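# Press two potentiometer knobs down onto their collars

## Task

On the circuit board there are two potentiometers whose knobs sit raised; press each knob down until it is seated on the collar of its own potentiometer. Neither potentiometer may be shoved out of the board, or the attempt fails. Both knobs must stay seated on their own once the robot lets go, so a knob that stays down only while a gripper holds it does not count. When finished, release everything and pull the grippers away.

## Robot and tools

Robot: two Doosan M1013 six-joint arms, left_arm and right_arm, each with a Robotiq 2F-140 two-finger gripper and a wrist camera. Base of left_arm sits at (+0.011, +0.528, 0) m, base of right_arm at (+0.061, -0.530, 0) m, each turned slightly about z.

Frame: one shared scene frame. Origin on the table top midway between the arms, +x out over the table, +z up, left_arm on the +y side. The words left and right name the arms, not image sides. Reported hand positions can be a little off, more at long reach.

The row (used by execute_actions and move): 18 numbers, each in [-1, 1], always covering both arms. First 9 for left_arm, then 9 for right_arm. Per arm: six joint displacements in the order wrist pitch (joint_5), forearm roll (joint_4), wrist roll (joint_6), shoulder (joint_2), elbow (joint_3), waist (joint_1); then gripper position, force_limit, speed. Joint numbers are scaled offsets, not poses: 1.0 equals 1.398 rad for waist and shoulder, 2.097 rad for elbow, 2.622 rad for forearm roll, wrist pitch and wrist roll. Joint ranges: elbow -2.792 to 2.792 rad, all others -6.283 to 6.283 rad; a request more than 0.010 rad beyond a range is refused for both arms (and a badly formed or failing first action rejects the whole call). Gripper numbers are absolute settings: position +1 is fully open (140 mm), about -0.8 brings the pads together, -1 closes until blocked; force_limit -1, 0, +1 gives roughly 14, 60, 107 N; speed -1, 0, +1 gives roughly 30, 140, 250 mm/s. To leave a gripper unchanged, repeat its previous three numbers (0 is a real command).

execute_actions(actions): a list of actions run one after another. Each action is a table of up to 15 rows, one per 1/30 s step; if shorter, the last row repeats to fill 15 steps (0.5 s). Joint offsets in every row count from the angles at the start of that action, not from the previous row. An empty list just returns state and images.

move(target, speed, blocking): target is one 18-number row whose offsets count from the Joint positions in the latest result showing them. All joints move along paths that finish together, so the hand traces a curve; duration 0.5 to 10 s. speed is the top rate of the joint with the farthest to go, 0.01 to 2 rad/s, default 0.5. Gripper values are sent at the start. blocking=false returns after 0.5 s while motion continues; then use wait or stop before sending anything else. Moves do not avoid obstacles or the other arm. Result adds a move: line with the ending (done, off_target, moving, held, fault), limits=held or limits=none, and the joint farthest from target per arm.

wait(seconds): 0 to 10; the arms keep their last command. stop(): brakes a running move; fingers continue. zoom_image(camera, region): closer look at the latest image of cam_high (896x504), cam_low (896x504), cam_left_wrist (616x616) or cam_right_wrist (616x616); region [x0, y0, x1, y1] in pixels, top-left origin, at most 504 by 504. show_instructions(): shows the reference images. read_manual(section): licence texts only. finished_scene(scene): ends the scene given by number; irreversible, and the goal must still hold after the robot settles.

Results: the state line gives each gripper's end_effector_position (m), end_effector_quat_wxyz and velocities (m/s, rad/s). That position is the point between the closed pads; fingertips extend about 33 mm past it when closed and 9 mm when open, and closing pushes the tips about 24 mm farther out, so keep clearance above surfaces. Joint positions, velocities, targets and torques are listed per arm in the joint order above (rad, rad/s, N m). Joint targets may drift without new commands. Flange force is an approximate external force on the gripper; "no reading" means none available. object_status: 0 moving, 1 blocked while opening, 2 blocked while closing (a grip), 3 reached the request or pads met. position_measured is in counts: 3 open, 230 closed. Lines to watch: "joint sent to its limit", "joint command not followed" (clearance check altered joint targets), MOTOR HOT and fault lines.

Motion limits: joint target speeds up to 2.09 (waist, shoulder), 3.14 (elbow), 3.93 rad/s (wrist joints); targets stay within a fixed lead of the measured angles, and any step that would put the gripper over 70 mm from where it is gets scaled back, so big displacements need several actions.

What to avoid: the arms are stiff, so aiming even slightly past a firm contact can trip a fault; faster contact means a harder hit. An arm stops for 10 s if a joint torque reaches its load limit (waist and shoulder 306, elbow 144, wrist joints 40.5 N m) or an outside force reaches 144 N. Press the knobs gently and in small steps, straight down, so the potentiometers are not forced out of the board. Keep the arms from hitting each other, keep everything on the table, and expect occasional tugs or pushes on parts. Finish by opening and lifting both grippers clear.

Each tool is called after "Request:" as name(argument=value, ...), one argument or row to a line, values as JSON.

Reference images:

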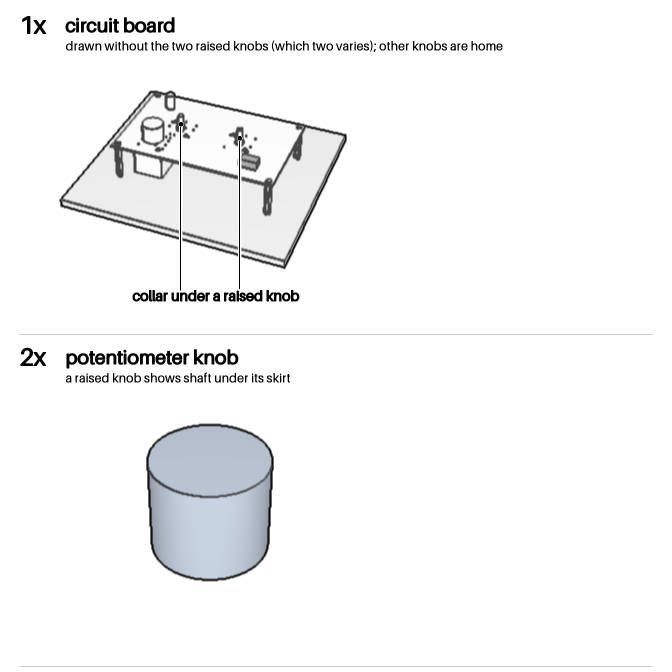

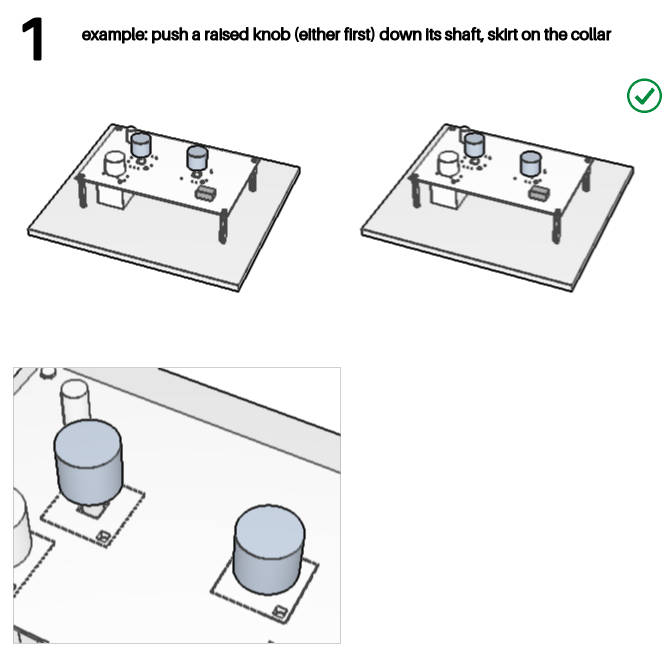

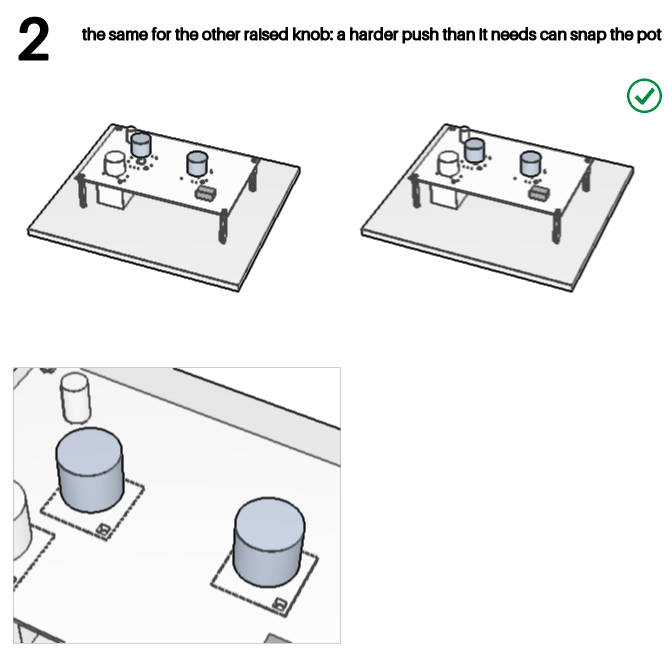

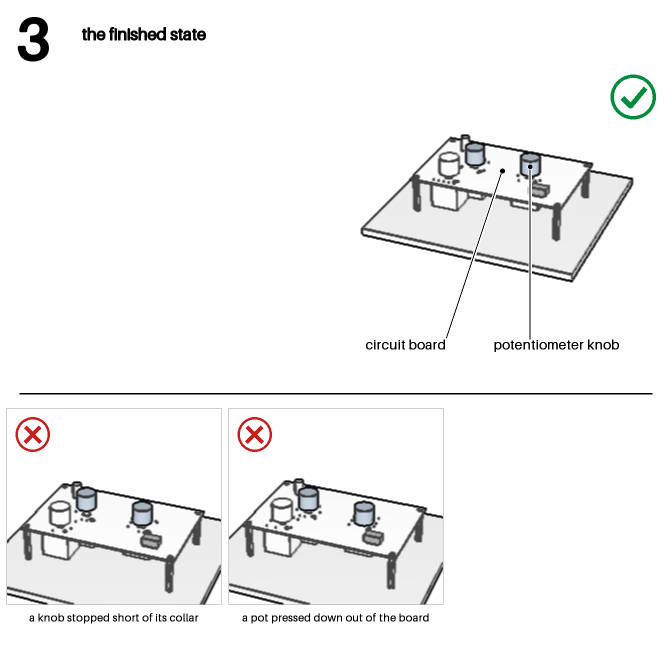

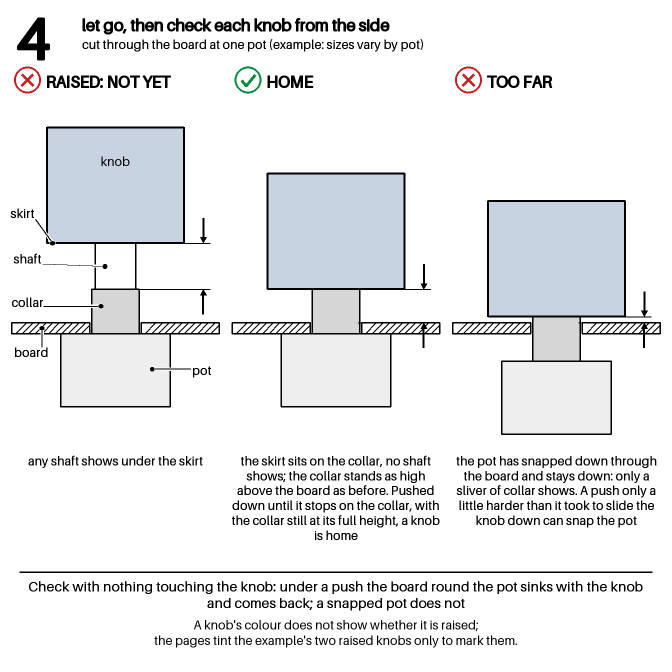

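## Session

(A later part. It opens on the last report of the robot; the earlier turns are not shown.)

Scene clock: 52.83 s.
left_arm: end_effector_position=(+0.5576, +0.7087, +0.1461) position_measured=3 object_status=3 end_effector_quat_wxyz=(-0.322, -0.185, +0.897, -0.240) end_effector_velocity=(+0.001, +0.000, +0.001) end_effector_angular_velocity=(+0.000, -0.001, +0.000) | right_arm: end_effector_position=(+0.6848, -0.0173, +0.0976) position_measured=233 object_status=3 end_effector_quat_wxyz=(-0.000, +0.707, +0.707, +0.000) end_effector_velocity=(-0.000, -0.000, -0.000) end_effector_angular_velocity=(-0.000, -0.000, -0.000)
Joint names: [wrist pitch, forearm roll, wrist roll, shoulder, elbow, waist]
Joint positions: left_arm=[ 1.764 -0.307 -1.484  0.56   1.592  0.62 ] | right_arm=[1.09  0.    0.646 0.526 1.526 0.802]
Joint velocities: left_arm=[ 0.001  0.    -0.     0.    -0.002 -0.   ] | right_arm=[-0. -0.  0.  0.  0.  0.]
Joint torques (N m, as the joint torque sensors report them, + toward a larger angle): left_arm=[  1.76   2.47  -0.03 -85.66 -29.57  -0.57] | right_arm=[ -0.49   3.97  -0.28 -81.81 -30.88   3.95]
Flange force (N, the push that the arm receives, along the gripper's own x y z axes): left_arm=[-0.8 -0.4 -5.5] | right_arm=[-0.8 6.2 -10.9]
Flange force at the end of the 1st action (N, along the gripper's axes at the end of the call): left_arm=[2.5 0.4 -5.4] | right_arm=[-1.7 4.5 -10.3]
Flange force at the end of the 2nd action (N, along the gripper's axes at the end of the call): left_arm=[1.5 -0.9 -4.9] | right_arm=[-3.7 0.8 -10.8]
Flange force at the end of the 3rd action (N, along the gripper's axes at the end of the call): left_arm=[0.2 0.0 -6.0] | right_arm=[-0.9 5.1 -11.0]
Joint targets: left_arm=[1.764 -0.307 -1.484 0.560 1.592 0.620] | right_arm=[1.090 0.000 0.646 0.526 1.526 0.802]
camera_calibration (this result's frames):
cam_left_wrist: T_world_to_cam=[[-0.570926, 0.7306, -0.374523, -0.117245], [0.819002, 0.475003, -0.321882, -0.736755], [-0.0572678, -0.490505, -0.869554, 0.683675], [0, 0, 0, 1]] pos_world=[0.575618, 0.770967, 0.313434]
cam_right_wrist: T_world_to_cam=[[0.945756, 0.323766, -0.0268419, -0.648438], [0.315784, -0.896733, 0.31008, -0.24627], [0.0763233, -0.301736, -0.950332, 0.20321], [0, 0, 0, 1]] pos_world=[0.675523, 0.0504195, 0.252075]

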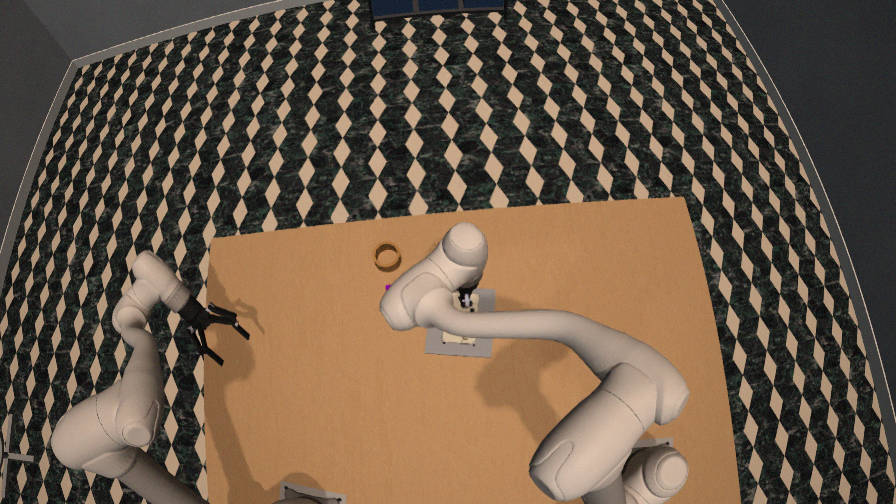

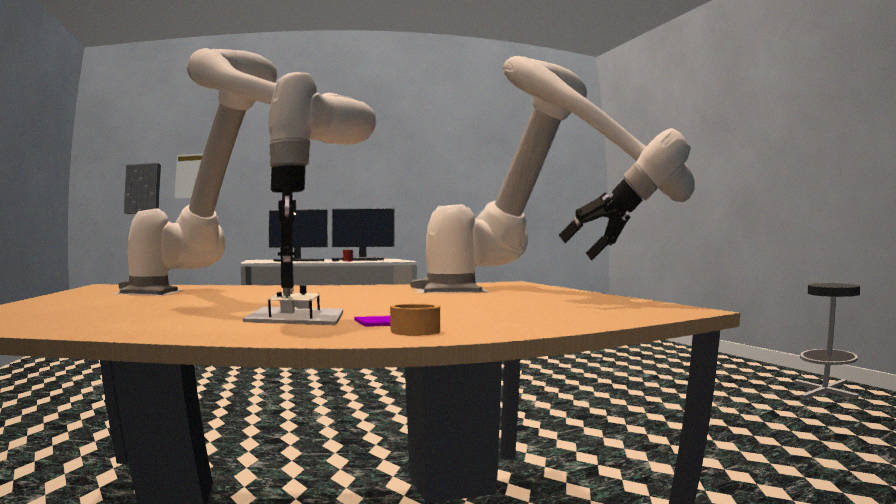

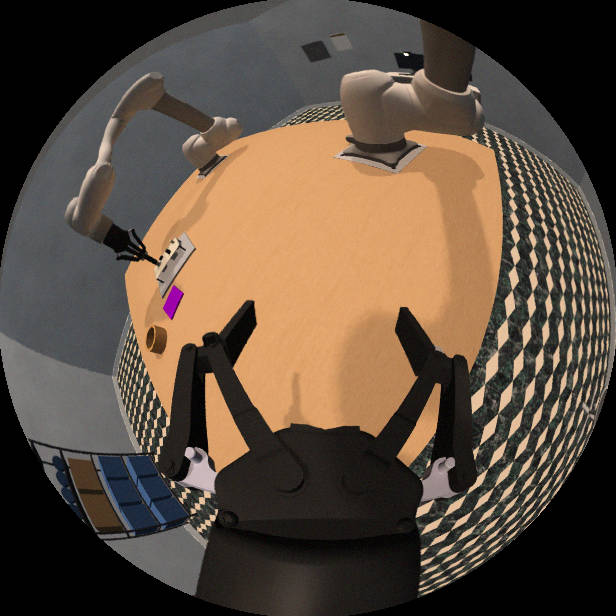

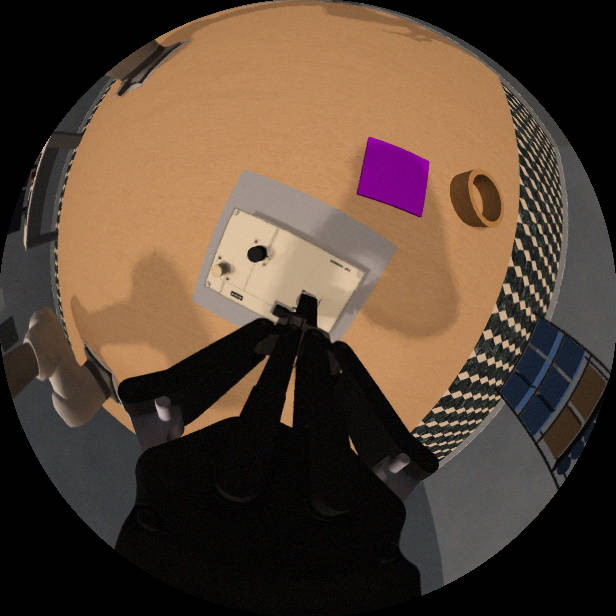

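Request:
execute_actions(
  actions=[
    [[0,0,0,0,0,0,1,0,0,-0.0003,0,0,0.000255,0.0002,0,-1,0,0.5]],
    [[0,0,0,0,0,0,1,0,0,-0.0003,0,0,0.000255,0.0002,0,-1,0,0.5]],
    [[0,0,0,0,0,0,1,0,0,-0.0003,0,0,0.000255,0.0002,0,-1,0,0.5]],
    [[0,0,0,0,0,0,1,0,0,-0.0003,0,0,0.000255,0.0002,0,-1,0,0.5]],
  ],
)

Request:
zoom_image(
  camera="cam_low",
  region=[260, 265, 330, 310],
)

Scene clock: 55.07 s.
left_arm: end_effector_position=(+0.5576, +0.7087, +0.1461) position_measured=3 object_status=3 end_effector_quat_wxyz=(-0.322, -0.185, +0.897, -0.240) end_effector_velocity=(-0.001, -0.001, -0.000) end_effector_angular_velocity=(-0.001, +0.002, -0.000) | right_arm: end_effector_position=(+0.6848, -0.0173, +0.0956) position_measured=233 object_status=3 end_effector_quat_wxyz=(+0.000, +0.707, +0.707, +0.000) end_effector_velocity=(-0.000, +0.000, -0.000) end_effector_angular_velocity=(+0.000, +0.001, -0.002)
Joint names: [wrist pitch, forearm roll, wrist roll, shoulder, elbow, waist]
Joint positions: left_arm=[ 1.764 -0.307 -1.484  0.56   1.592  0.62 ] | right_arm=[1.087 0.    0.646 0.527 1.527 0.802]
Joint velocities: left_arm=[ 0.    -0.     0.     0.     0.002 -0.   ] | right_arm=[-0.     0.001  0.001  0.     0.001 -0.   ]
Joint torques (N m, as the joint torque sensors report them, + toward a larger angle): left_arm=[  1.75   2.34   0.02 -85.41 -29.94  -0.58] | right_arm=[ -0.66   4.06   0.   -81.38 -30.41   2.32]
Flange force (N, the push that the arm receives, along the gripper's own x y z axes): left_arm=[0.0 -0.1 -4.4] | right_arm=[0.7 5.4 -11.8]
Flange force at the end of the 1st action (N, along the gripper's axes at the end of the call): left_arm=[1.4 -0.2 -6.5] | right_arm=[-1.2 5.0 -11.4]
Flange force at the end of the 2nd action (N, along the gripper's axes at the end of the call): left_arm=[2.2 -0.6 -5.1] | right_arm=[-0.6 6.2 -11.6]
Flange force at the end of the 3rd action (N, along the gripper's axes at the end of the call): left_arm=[0.2 0.0 -5.5] | right_arm=[-1.0 6.0 -10.3]
Joint targets: left_arm=[1.764 -0.307 -1.484 0.560 1.592 0.620] | right_arm=[1.087 0.000 0.646 0.527 1.527 0.802]
camera_calibration (this result's frames):
cam_left_wrist: T_world_to_cam=[[-0.570926, 0.7306, -0.374522, -0.117245], [0.819002, 0.475003, -0.321882, -0.736755], [-0.0572679, -0.490506, -0.869554, 0.683675], [0, 0, 0, 1]] pos_world=[0.575618, 0.770967, 0.313434]
cam_right_wrist: T_world_to_cam=[[0.945757, 0.323767, -0.0267986, -0.648471], [0.315773, -0.896742, 0.310067, -0.245656], [0.0763579, -0.30171, -0.950337, 0.201306], [0, 0, 0, 1]] pos_world=[0.675497, 0.0503998, 0.2501]

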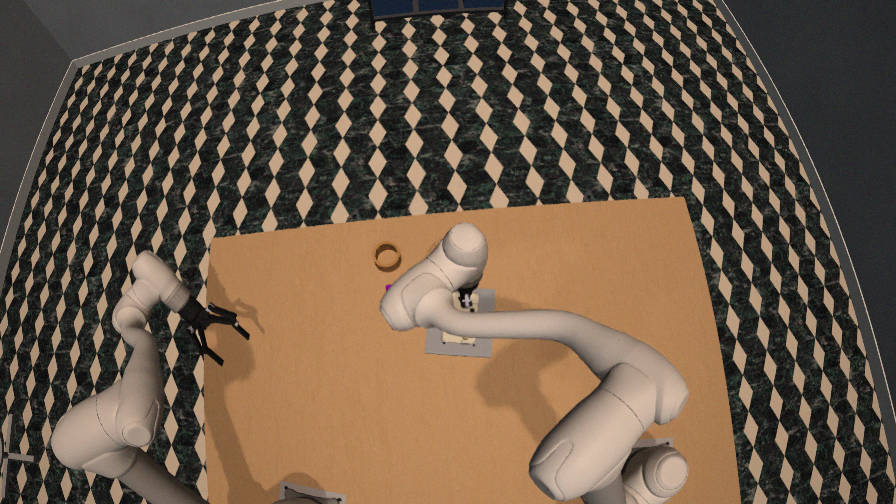

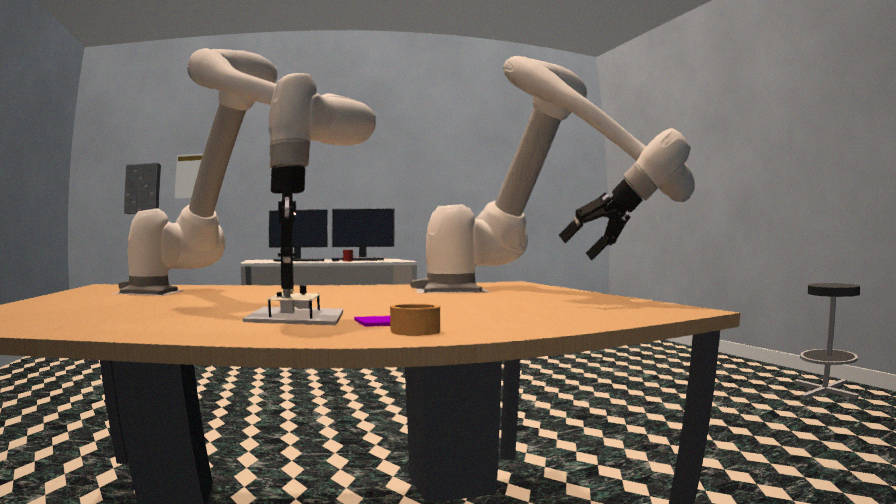

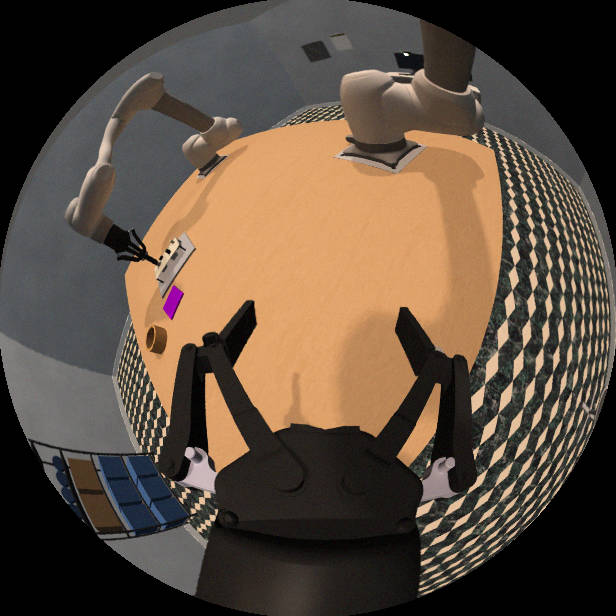

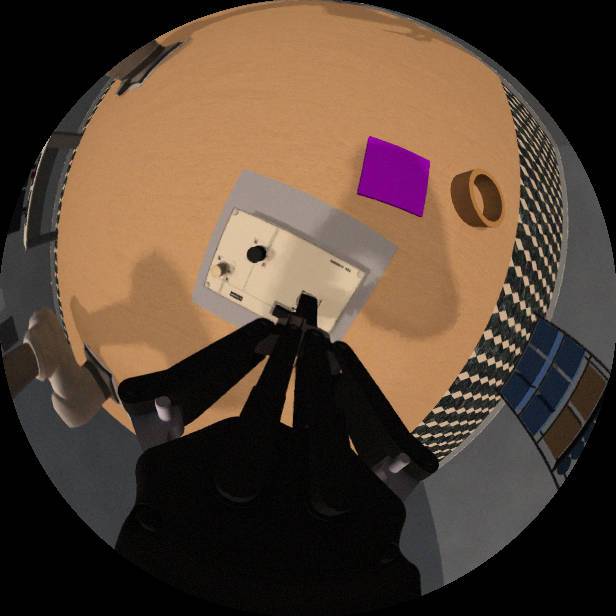

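Region (260, 265, 330, 310) of cam_low's 896x504 image, scaled by 7.200, with more detail than that image has; it fills the top 324 rows of this view, and the rest is white.

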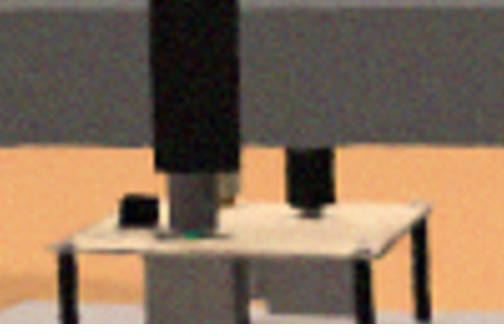

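Request:
execute_actions(
  actions=[
    [[0,0,0,0,0,0,1,0,0,-0.00015,0,0,0.000128,0.0001,0,-1,0,0.5]],
    [[0,0,0,0,0,0,1,0,0,-0.00015,0,0,0.000128,0.0001,0,-1,0,0.5]],
    [[0,0,0,0,0,0,1,0,0,-0.00015,0,0,0.000128,0.0001,0,-1,0,0.5]],
  ],
)

Request:
zoom_image(
  camera="cam_low",
  region=[270, 280, 310, 305],
)

Scene clock: 56.70 s.
left_arm: end_effector_position=(+0.5576, +0.7087, +0.1461) position_measured=3 object_status=3 end_effector_quat_wxyz=(-0.322, -0.185, +0.897, -0.240) end_effector_velocity=(+0.000, -0.000, +0.000) end_effector_angular_velocity=(+0.000, -0.001, -0.000) | right_arm: end_effector_position=(+0.6848, -0.0173, +0.0949) position_measured=233 object_status=3 end_effector_quat_wxyz=(+0.000, +0.707, +0.707, +0.000) end_effector_velocity=(-0.000, -0.000, -0.000) end_effector_angular_velocity=(-0.001, +0.001, +0.001)
Joint names: [wrist pitch, forearm roll, wrist roll, shoulder, elbow, waist]
Joint positions: left_arm=[ 1.764 -0.307 -1.484  0.56   1.592  0.62 ] | right_arm=[1.086 0.    0.646 0.528 1.528 0.802]
Joint velocities: left_arm=[-0.     0.    -0.    -0.001  0.    -0.   ] | right_arm=[ 0.001 -0.    -0.001  0.     0.    -0.   ]
Joint torques (N m, as the joint torque sensors report them, + toward a larger angle): left_arm=[  1.87   2.46  -0.12 -84.64 -29.74  -0.24] | right_arm=[ -0.65   3.82  -0.47 -79.11 -30.89   2.66]
Flange force (N, the push that the arm receives, along the gripper's own x y z axes): left_arm=[1.0 -0.9 -4.5] | right_arm=[-1.9 2.0 -13.1]
Flange force at the end of the 1st action (N, along the gripper's axes at the end of the call): left_arm=[1.6 1.0 -4.4] | right_arm=[-2.2 1.6 -13.8]
Flange force at the end of the 2nd action (N, along the gripper's axes at the end of the call): left_arm=[1.4 0.0 -4.3] | right_arm=[0.4 1.8 -10.7]
Joint targets: left_arm=[1.764 -0.307 -1.484 0.560 1.592 0.620] | right_arm=[1.086 0.000 0.646 0.528 1.528 0.802]
camera_calibration (this result's frames):
cam_left_wrist: T_world_to_cam=[[-0.570926, 0.7306, -0.374522, -0.117245], [0.819002, 0.475003, -0.321882, -0.736755], [-0.057268, -0.490505, -0.869554, 0.683675], [0, 0, 0, 1]] pos_world=[0.575618, 0.770967, 0.313434]
cam_right_wrist: T_world_to_cam=[[0.945758, 0.323767, -0.0267843, -0.648482], [0.315769, -0.896745, 0.310062, -0.245426], [0.0763694, -0.301702, -0.950339, 0.200591], [0, 0, 0, 1]] pos_world=[0.675486, 0.0503919, 0.249358]

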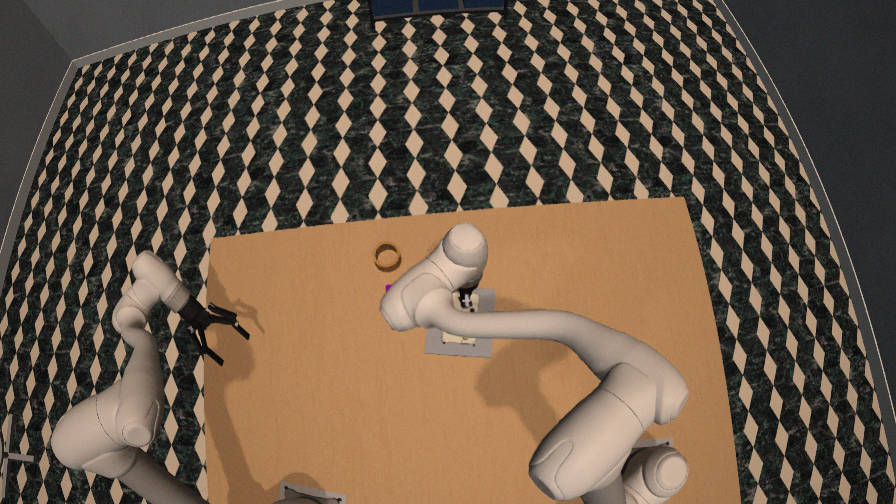

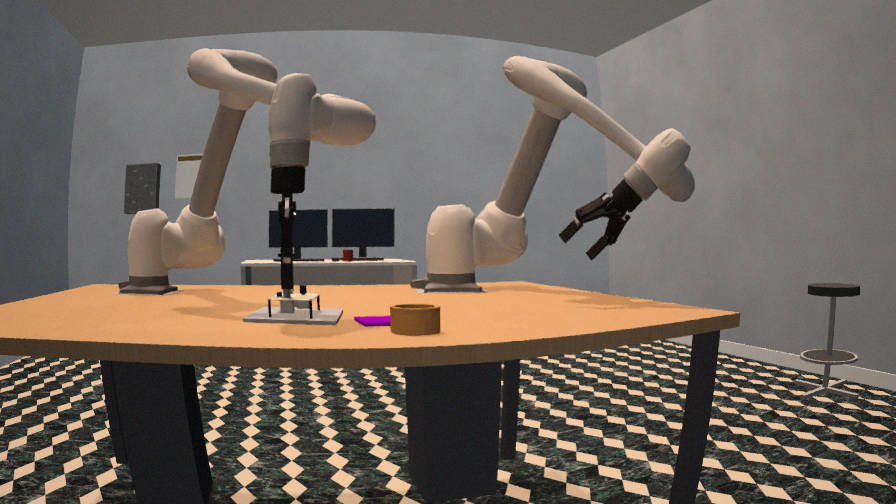

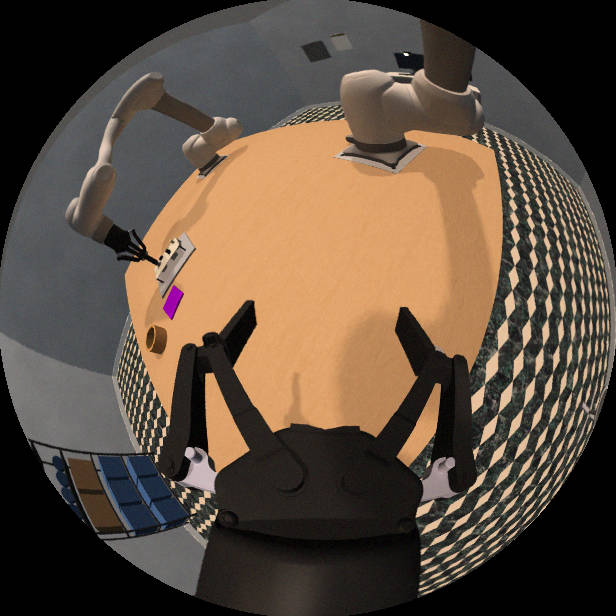

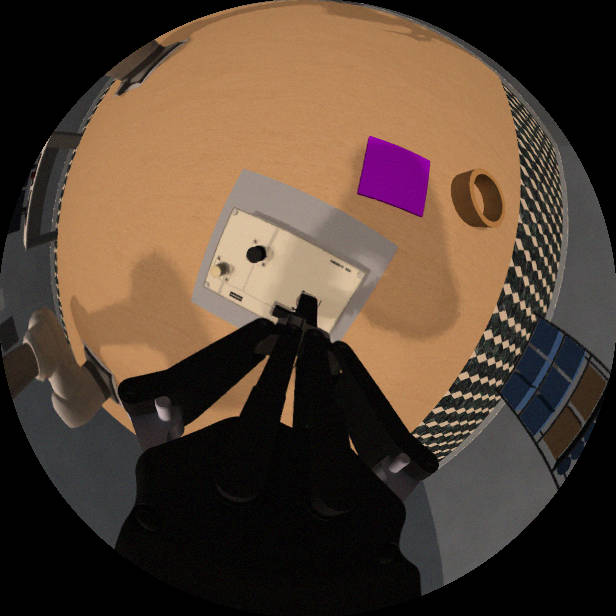

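Region (270, 280, 310, 305) of cam_low's 896x504 image, scaled by 12.600, with more detail than that image has; it fills the top 315 rows of this view, and the rest is white.

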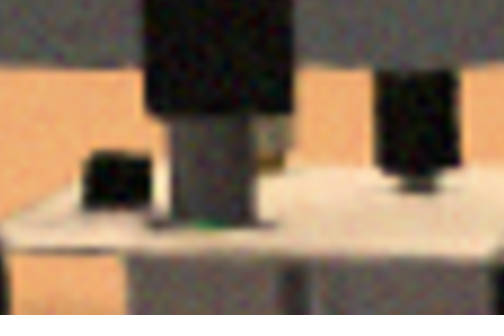

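Request:
execute_actions(
  actions=[
    [[0,0,0,0,0,0,1,0,0,0.006,0,0,-0.0051,-0.004,0,-1,0,0.5]],
  ],
)

Request:
zoom_image(
  camera="cam_low",
  region=[270, 275, 310, 305],
)

Scene clock: 57.33 s.
left_arm: end_effector_position=(+0.5576, +0.7087, +0.1461) position_measured=3 object_status=3 end_effector_quat_wxyz=(-0.322, -0.185, +0.897, -0.240) end_effector_velocity=(+0.001, +0.000, +0.000) end_effector_angular_velocity=(+0.001, -0.002, +0.000) | right_arm: end_effector_position=(+0.6848, -0.0173, +0.1048) position_measured=233 object_status=3 end_effector_quat_wxyz=(-0.000, +0.707, +0.707, -0.000) end_effector_velocity=(+0.000, +0.000, +0.001) end_effector_angular_velocity=(+0.001, -0.001, -0.000)
Joint names: [wrist pitch, forearm roll, wrist roll, shoulder, elbow, waist]
Joint positions: left_arm=[ 1.764 -0.307 -1.484  0.56   1.592  0.62 ] | right_arm=[1.101 0.    0.646 0.521 1.52  0.802]
Joint velocities: left_arm=[-0.001 -0.     0.    -0.    -0.001  0.   ] | right_arm=[-0.     0.     0.    -0.001 -0.001 -0.   ]
Joint torques (N m, as the joint torque sensors report them, + toward a larger angle): left_arm=[  1.73   2.28   0.   -84.03 -29.65   0.05] | right_arm=[  0.23   4.29   0.11 -90.44 -37.29   3.04]
Flange force (N, the push that the arm receives, along the gripper's own x y z axes): left_arm=[1.9 -1.3 -4.7] | right_arm=[-1.8 3.9 1.7]
Joint targets: left_arm=[1.764 -0.307 -1.484 0.560 1.592 0.620] | right_arm=[1.101 0.000 0.646 0.521 1.520 0.802]
camera_calibration (this result's frames):
cam_left_wrist: T_world_to_cam=[[-0.570926, 0.7306, -0.374522, -0.117245], [0.819002, 0.475003, -0.321882, -0.736755], [-0.0572681, -0.490506, -0.869554, 0.683676], [0, 0, 0, 1]] pos_world=[0.575618, 0.770967, 0.313434]
cam_right_wrist: T_world_to_cam=[[0.945752, 0.32376, -0.027059, -0.648252], [0.315839, -0.896692, 0.310145, -0.248518], [0.076149, -0.301867, -0.950304, 0.210106], [0, 0, 0, 1]] pos_world=[0.675578, 0.0504581, 0.2592]

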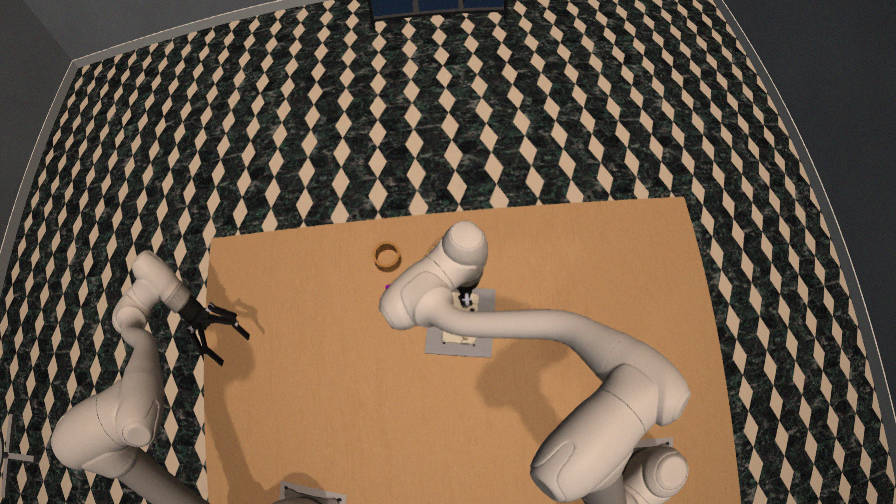

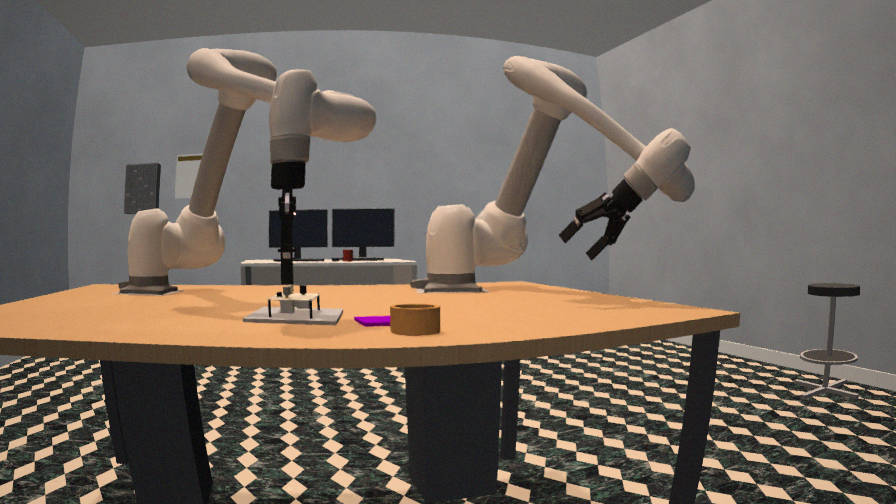

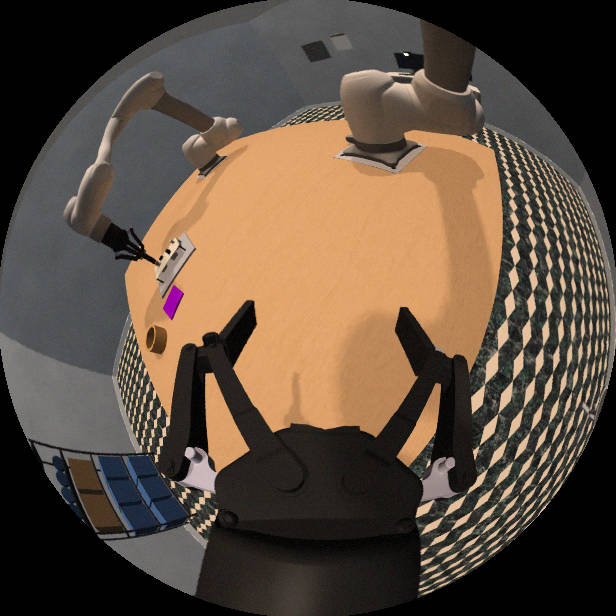

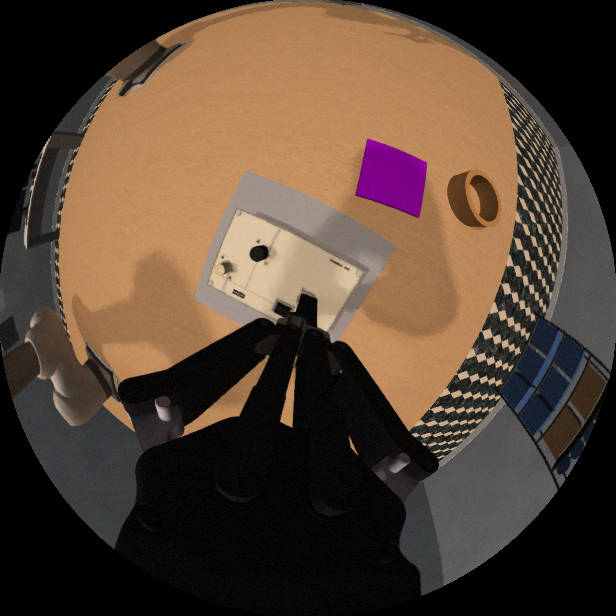

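Region (270, 275, 310, 305) of cam_low's 896x504 image, scaled by 12.600, with more detail than that image has; it fills the top 378 rows of this view, and the rest is white.

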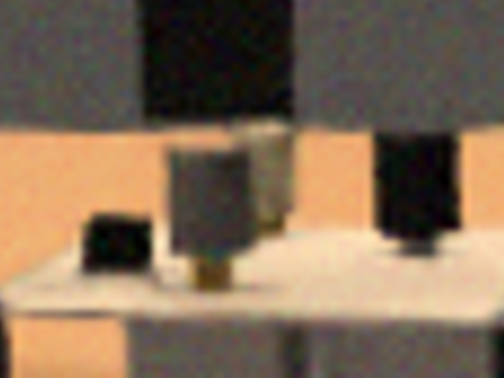

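Request:
zoom_image(
  camera="cam_low",
  region=[278, 288, 298, 302],
)

Region (278, 288, 298, 302) of cam_low's 896x504 image, scaled by 25.200, with more detail than that image has; it fills the top 353 rows of this view, and the rest is white.

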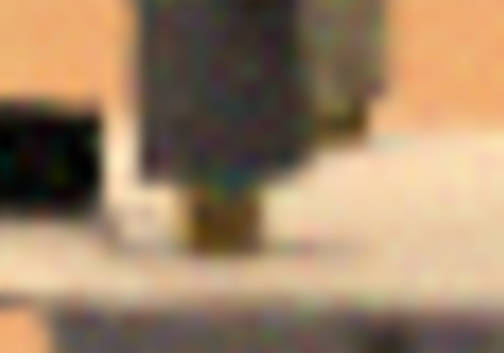

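Request:
execute_actions(
  actions=[
    [[0,0,0,0,0,0,1,0,0,-0.0036,0,0,0.00306,0.0024,0,-1,0,0.5]],
    [[0,0,0,0,0,0,1,0,0,-0.0009,0,0,0.000765,0.0006,0,-1,0,0.5]],
    [[0,0,0,0,0,0,1,0,0,-0.0009,0,0,0.000765,0.0006,0,-1,0,0.5]],
    [[0,0,0,0,0,0,1,0,0,-0.0003,0,0,0.000255,0.0002,0,-1,0,0.5]],
    [[0,0,0,0,0,0,1,0,0,-0.0002,0,0,0.00017,0.000133,0,-1,0,0.5]],
  ],
)

Scene clock: 60.40 s.
left_arm: end_effector_position=(+0.5576, +0.7087, +0.1461) position_measured=3 object_status=3 end_effector_quat_wxyz=(-0.322, -0.185, +0.897, -0.240) end_effector_velocity=(+0.000, +0.000, +0.000) end_effector_angular_velocity=(-0.000, +0.000, -0.000) | right_arm: end_effector_position=(+0.6848, -0.0173, +0.0951) position_measured=233 object_status=3 end_effector_quat_wxyz=(+0.000, +0.707, +0.707, +0.000) end_effector_velocity=(-0.000, +0.000, -0.000) end_effector_angular_velocity=(-0.000, +0.001, -0.001)
Joint names: [wrist pitch, forearm roll, wrist roll, shoulder, elbow, waist]
Joint positions: left_arm=[ 1.764 -0.307 -1.484  0.56   1.592  0.62 ] | right_arm=[1.086 0.    0.646 0.528 1.528 0.802]
Joint velocities: left_arm=[ 0.001 -0.     0.     0.    -0.001  0.   ] | right_arm=[ 0.  0.  0.  0. -0.  0.]
Joint torques (N m, as the joint torque sensors report them, + toward a larger angle): left_arm=[  1.69   2.42  -0.02 -84.06 -29.74  -0.9 ] | right_arm=[ -0.06   4.07   0.03 -79.82 -30.66   4.52]
Flange force (N, the push that the arm receives, along the gripper's own x y z axes): left_arm=[2.0 -0.1 -4.6] | right_arm=[-3.5 4.6 -11.9]
Flange force at the end of the 1st action (N, along the gripper's axes at the end of the call): left_arm=[0.8 -1.2 -5.6] | right_arm=[-1.5 5.8 -1.4]
Flange force at the end of the 2nd action (N, along the gripper's axes at the end of the call): left_arm=[1.0 0.2 -5.7] | right_arm=[-1.3 6.8 -4.9]
Flange force at the end of the 3rd action (N, along the gripper's axes at the end of the call): left_arm=[1.9 -0.1 -4.9] | right_arm=[-2.2 2.9 -7.7]
Flange force at the end of the 4th action (N, along the gripper's axes at the end of the call): left_arm=[0.1 -0.1 -5.6] | right_arm=[-0.2 1.0 -10.4]
Joint targets: left_arm=[1.764 -0.307 -1.484 0.560 1.592 0.620] | right_arm=[1.086 0.000 0.646 0.528 1.528 0.802]
camera_calibration (this result's frames):
cam_left_wrist: T_world_to_cam=[[-0.570926, 0.7306, -0.374522, -0.117245], [0.819002, 0.475003, -0.321882, -0.736755], [-0.057268, -0.490506, -0.869554, 0.683676], [0, 0, 0, 1]] pos_world=[0.575618, 0.770967, 0.313434]
cam_right_wrist: T_world_to_cam=[[0.945759, 0.323766, -0.0267384, -0.648505], [0.315755, -0.896754, 0.310049, -0.245469], [0.0764053, -0.301674, -0.950345, 0.200749], [0, 0, 0, 1]] pos_world=[0.675499, 0.050399, 0.249549]

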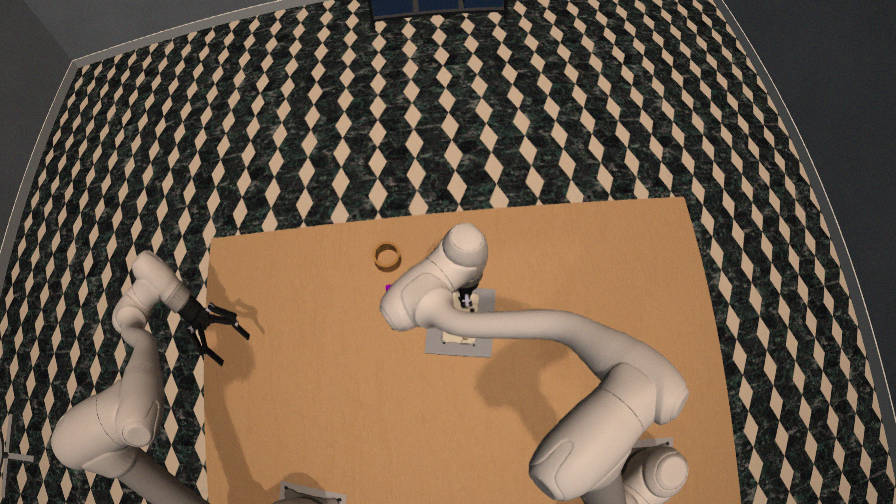

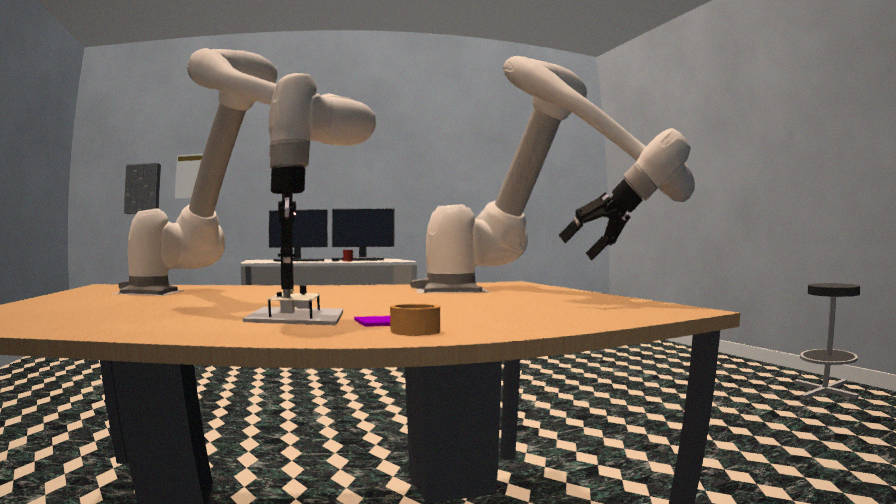

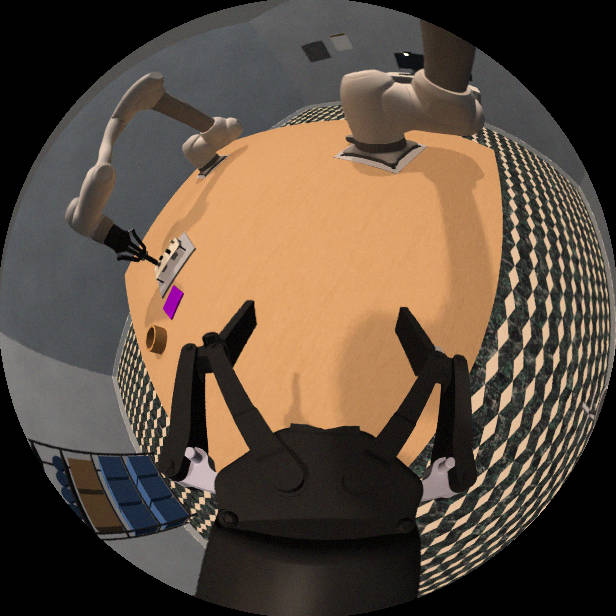

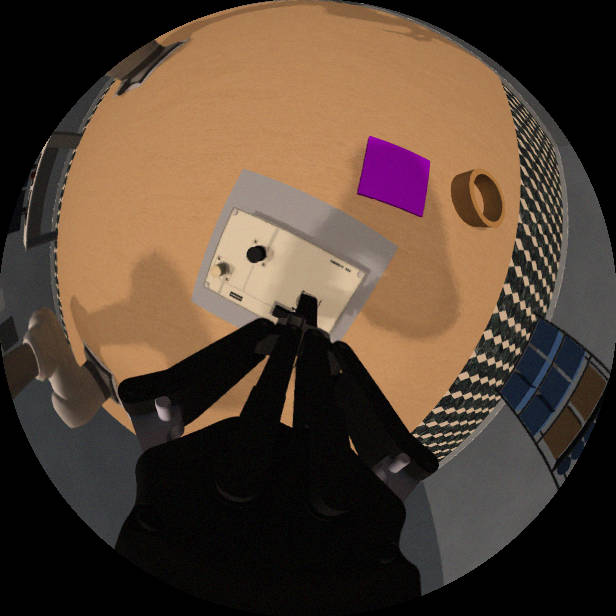

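Request:
execute_actions(
  actions=[
    [[0,0,0,0,0,0,1,0,0,-0.00015,0,0,0.000128,0.0001,0,-1,0,0.5]],
    [[0,0,0,0,0,0,1,0,0,-0.00015,0,0,0.000128,0.0001,0,-1,0,0.5]],
    [[0,0,0,0,0,0,1,0,0,0,0,0,0,0,0,-1,0,0.5]],
  ],
)

Request:
zoom_image(
  camera="cam_low",
  region=[278, 288, 298, 302],
)

Scene clock: 62.07 s.
left_arm: end_effector_position=(+0.5576, +0.7087, +0.1461) position_measured=3 object_status=3 end_effector_quat_wxyz=(-0.322, -0.185, +0.897, -0.240) end_effector_velocity=(-0.000, +0.000, +0.001) end_effector_angular_velocity=(-0.001, +0.001, +0.000) | right_arm: end_effector_position=(+0.6848, -0.0173, +0.0946) position_measured=233 object_status=3 end_effector_quat_wxyz=(+0.000, +0.707, +0.707, +0.000) end_effector_velocity=(+0.000, +0.000, +0.000) end_effector_angular_velocity=(+0.001, +0.000, +0.001)
Joint names: [wrist pitch, forearm roll, wrist roll, shoulder, elbow, waist]
Joint positions: left_arm=[ 1.764 -0.307 -1.484  0.56   1.592  0.62 ] | right_arm=[1.085 0.    0.646 0.528 1.528 0.802]
Joint velocities: left_arm=[ 0.002 -0.    -0.    -0.    -0.     0.001] | right_arm=[ 0.     0.001 -0.001  0.    -0.001  0.   ]
Joint torques (N m, as the joint torque sensors report them, + toward a larger angle): left_arm=[  1.75   2.38   0.05 -84.09 -29.61  -0.6 ] | right_arm=[ -0.19   4.15  -0.17 -80.79 -29.48   3.46]
Flange force (N, the push that the arm receives, along the gripper's own x y z axes): left_arm=[1.9 -0.5 -4.9] | right_arm=[0.3 6.8 -12.4]
Flange force at the end of the 1st action (N, along the gripper's axes at the end of the call): left_arm=[0.8 -1.4 -4.7] | right_arm=[-2.6 -0.1 -13.5]
Flange force at the end of the 2nd action (N, along the gripper's axes at the end of the call): left_arm=[1.2 -0.4 -5.5] | right_arm=[-4.6 -0.3 -14.7]
Joint targets: left_arm=[1.764 -0.307 -1.484 0.560 1.592 0.620] | right_arm=[1.085 0.000 0.646 0.528 1.528 0.802]
camera_calibration (this result's frames):
cam_left_wrist: T_world_to_cam=[[-0.570926, 0.7306, -0.374523, -0.117245], [0.819002, 0.475003, -0.321882, -0.736755], [-0.0572678, -0.490506, -0.869554, 0.683675], [0, 0, 0, 1]] pos_world=[0.575618, 0.770967, 0.313434]
cam_right_wrist: T_world_to_cam=[[0.94576, 0.323766, -0.0267277, -0.648512], [0.315752, -0.896757, 0.310045, -0.245316], [0.0764137, -0.301668, -0.950346, 0.200273], [0, 0, 0, 1]] pos_world=[0.675492, 0.0503935, 0.249054]

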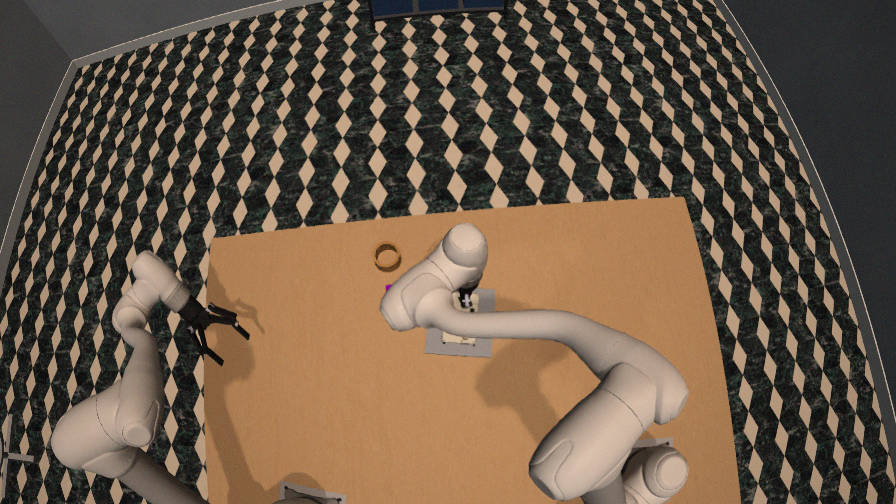

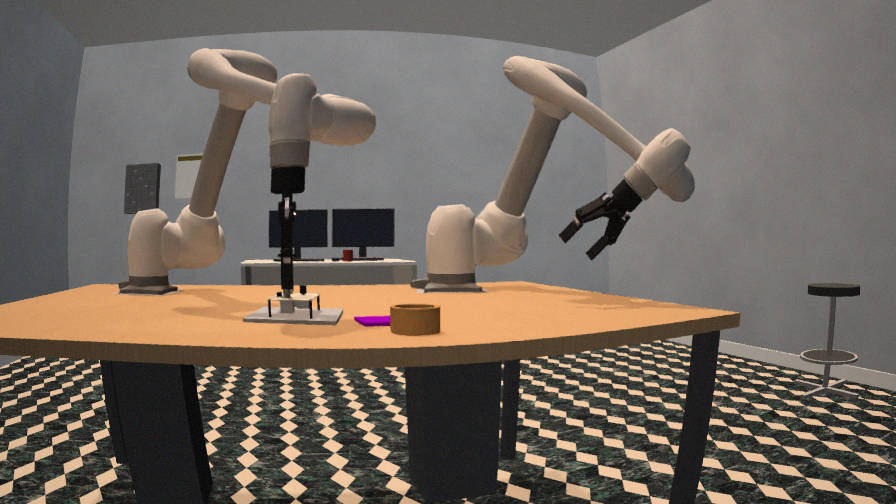

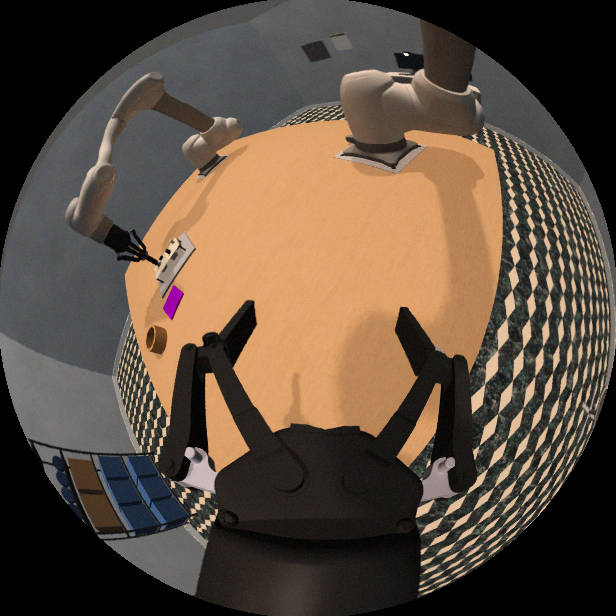

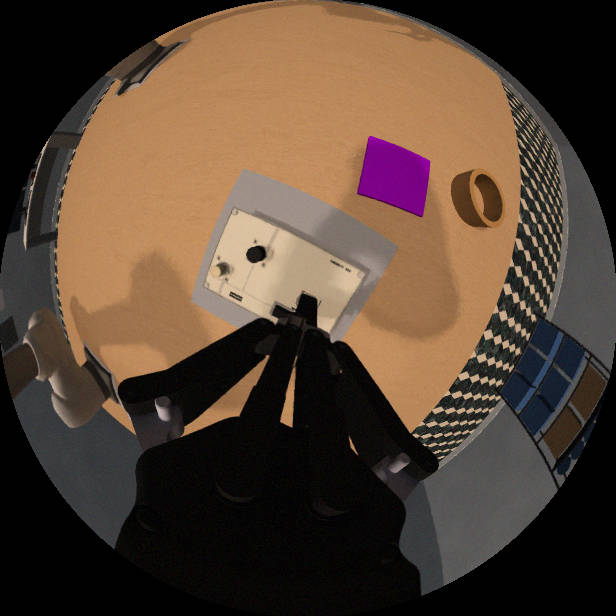

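Region (278, 288, 298, 302) of cam_low's 896x504 image, scaled by 25.200, with more detail than that image has; it fills the top 353 rows of this view, and the rest is white.

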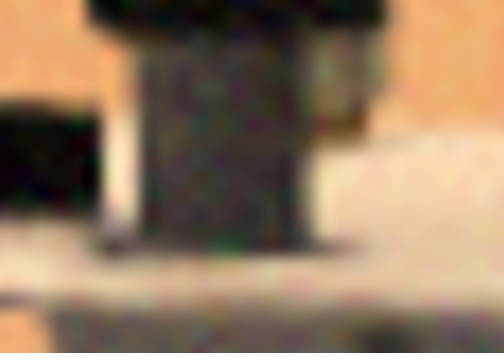

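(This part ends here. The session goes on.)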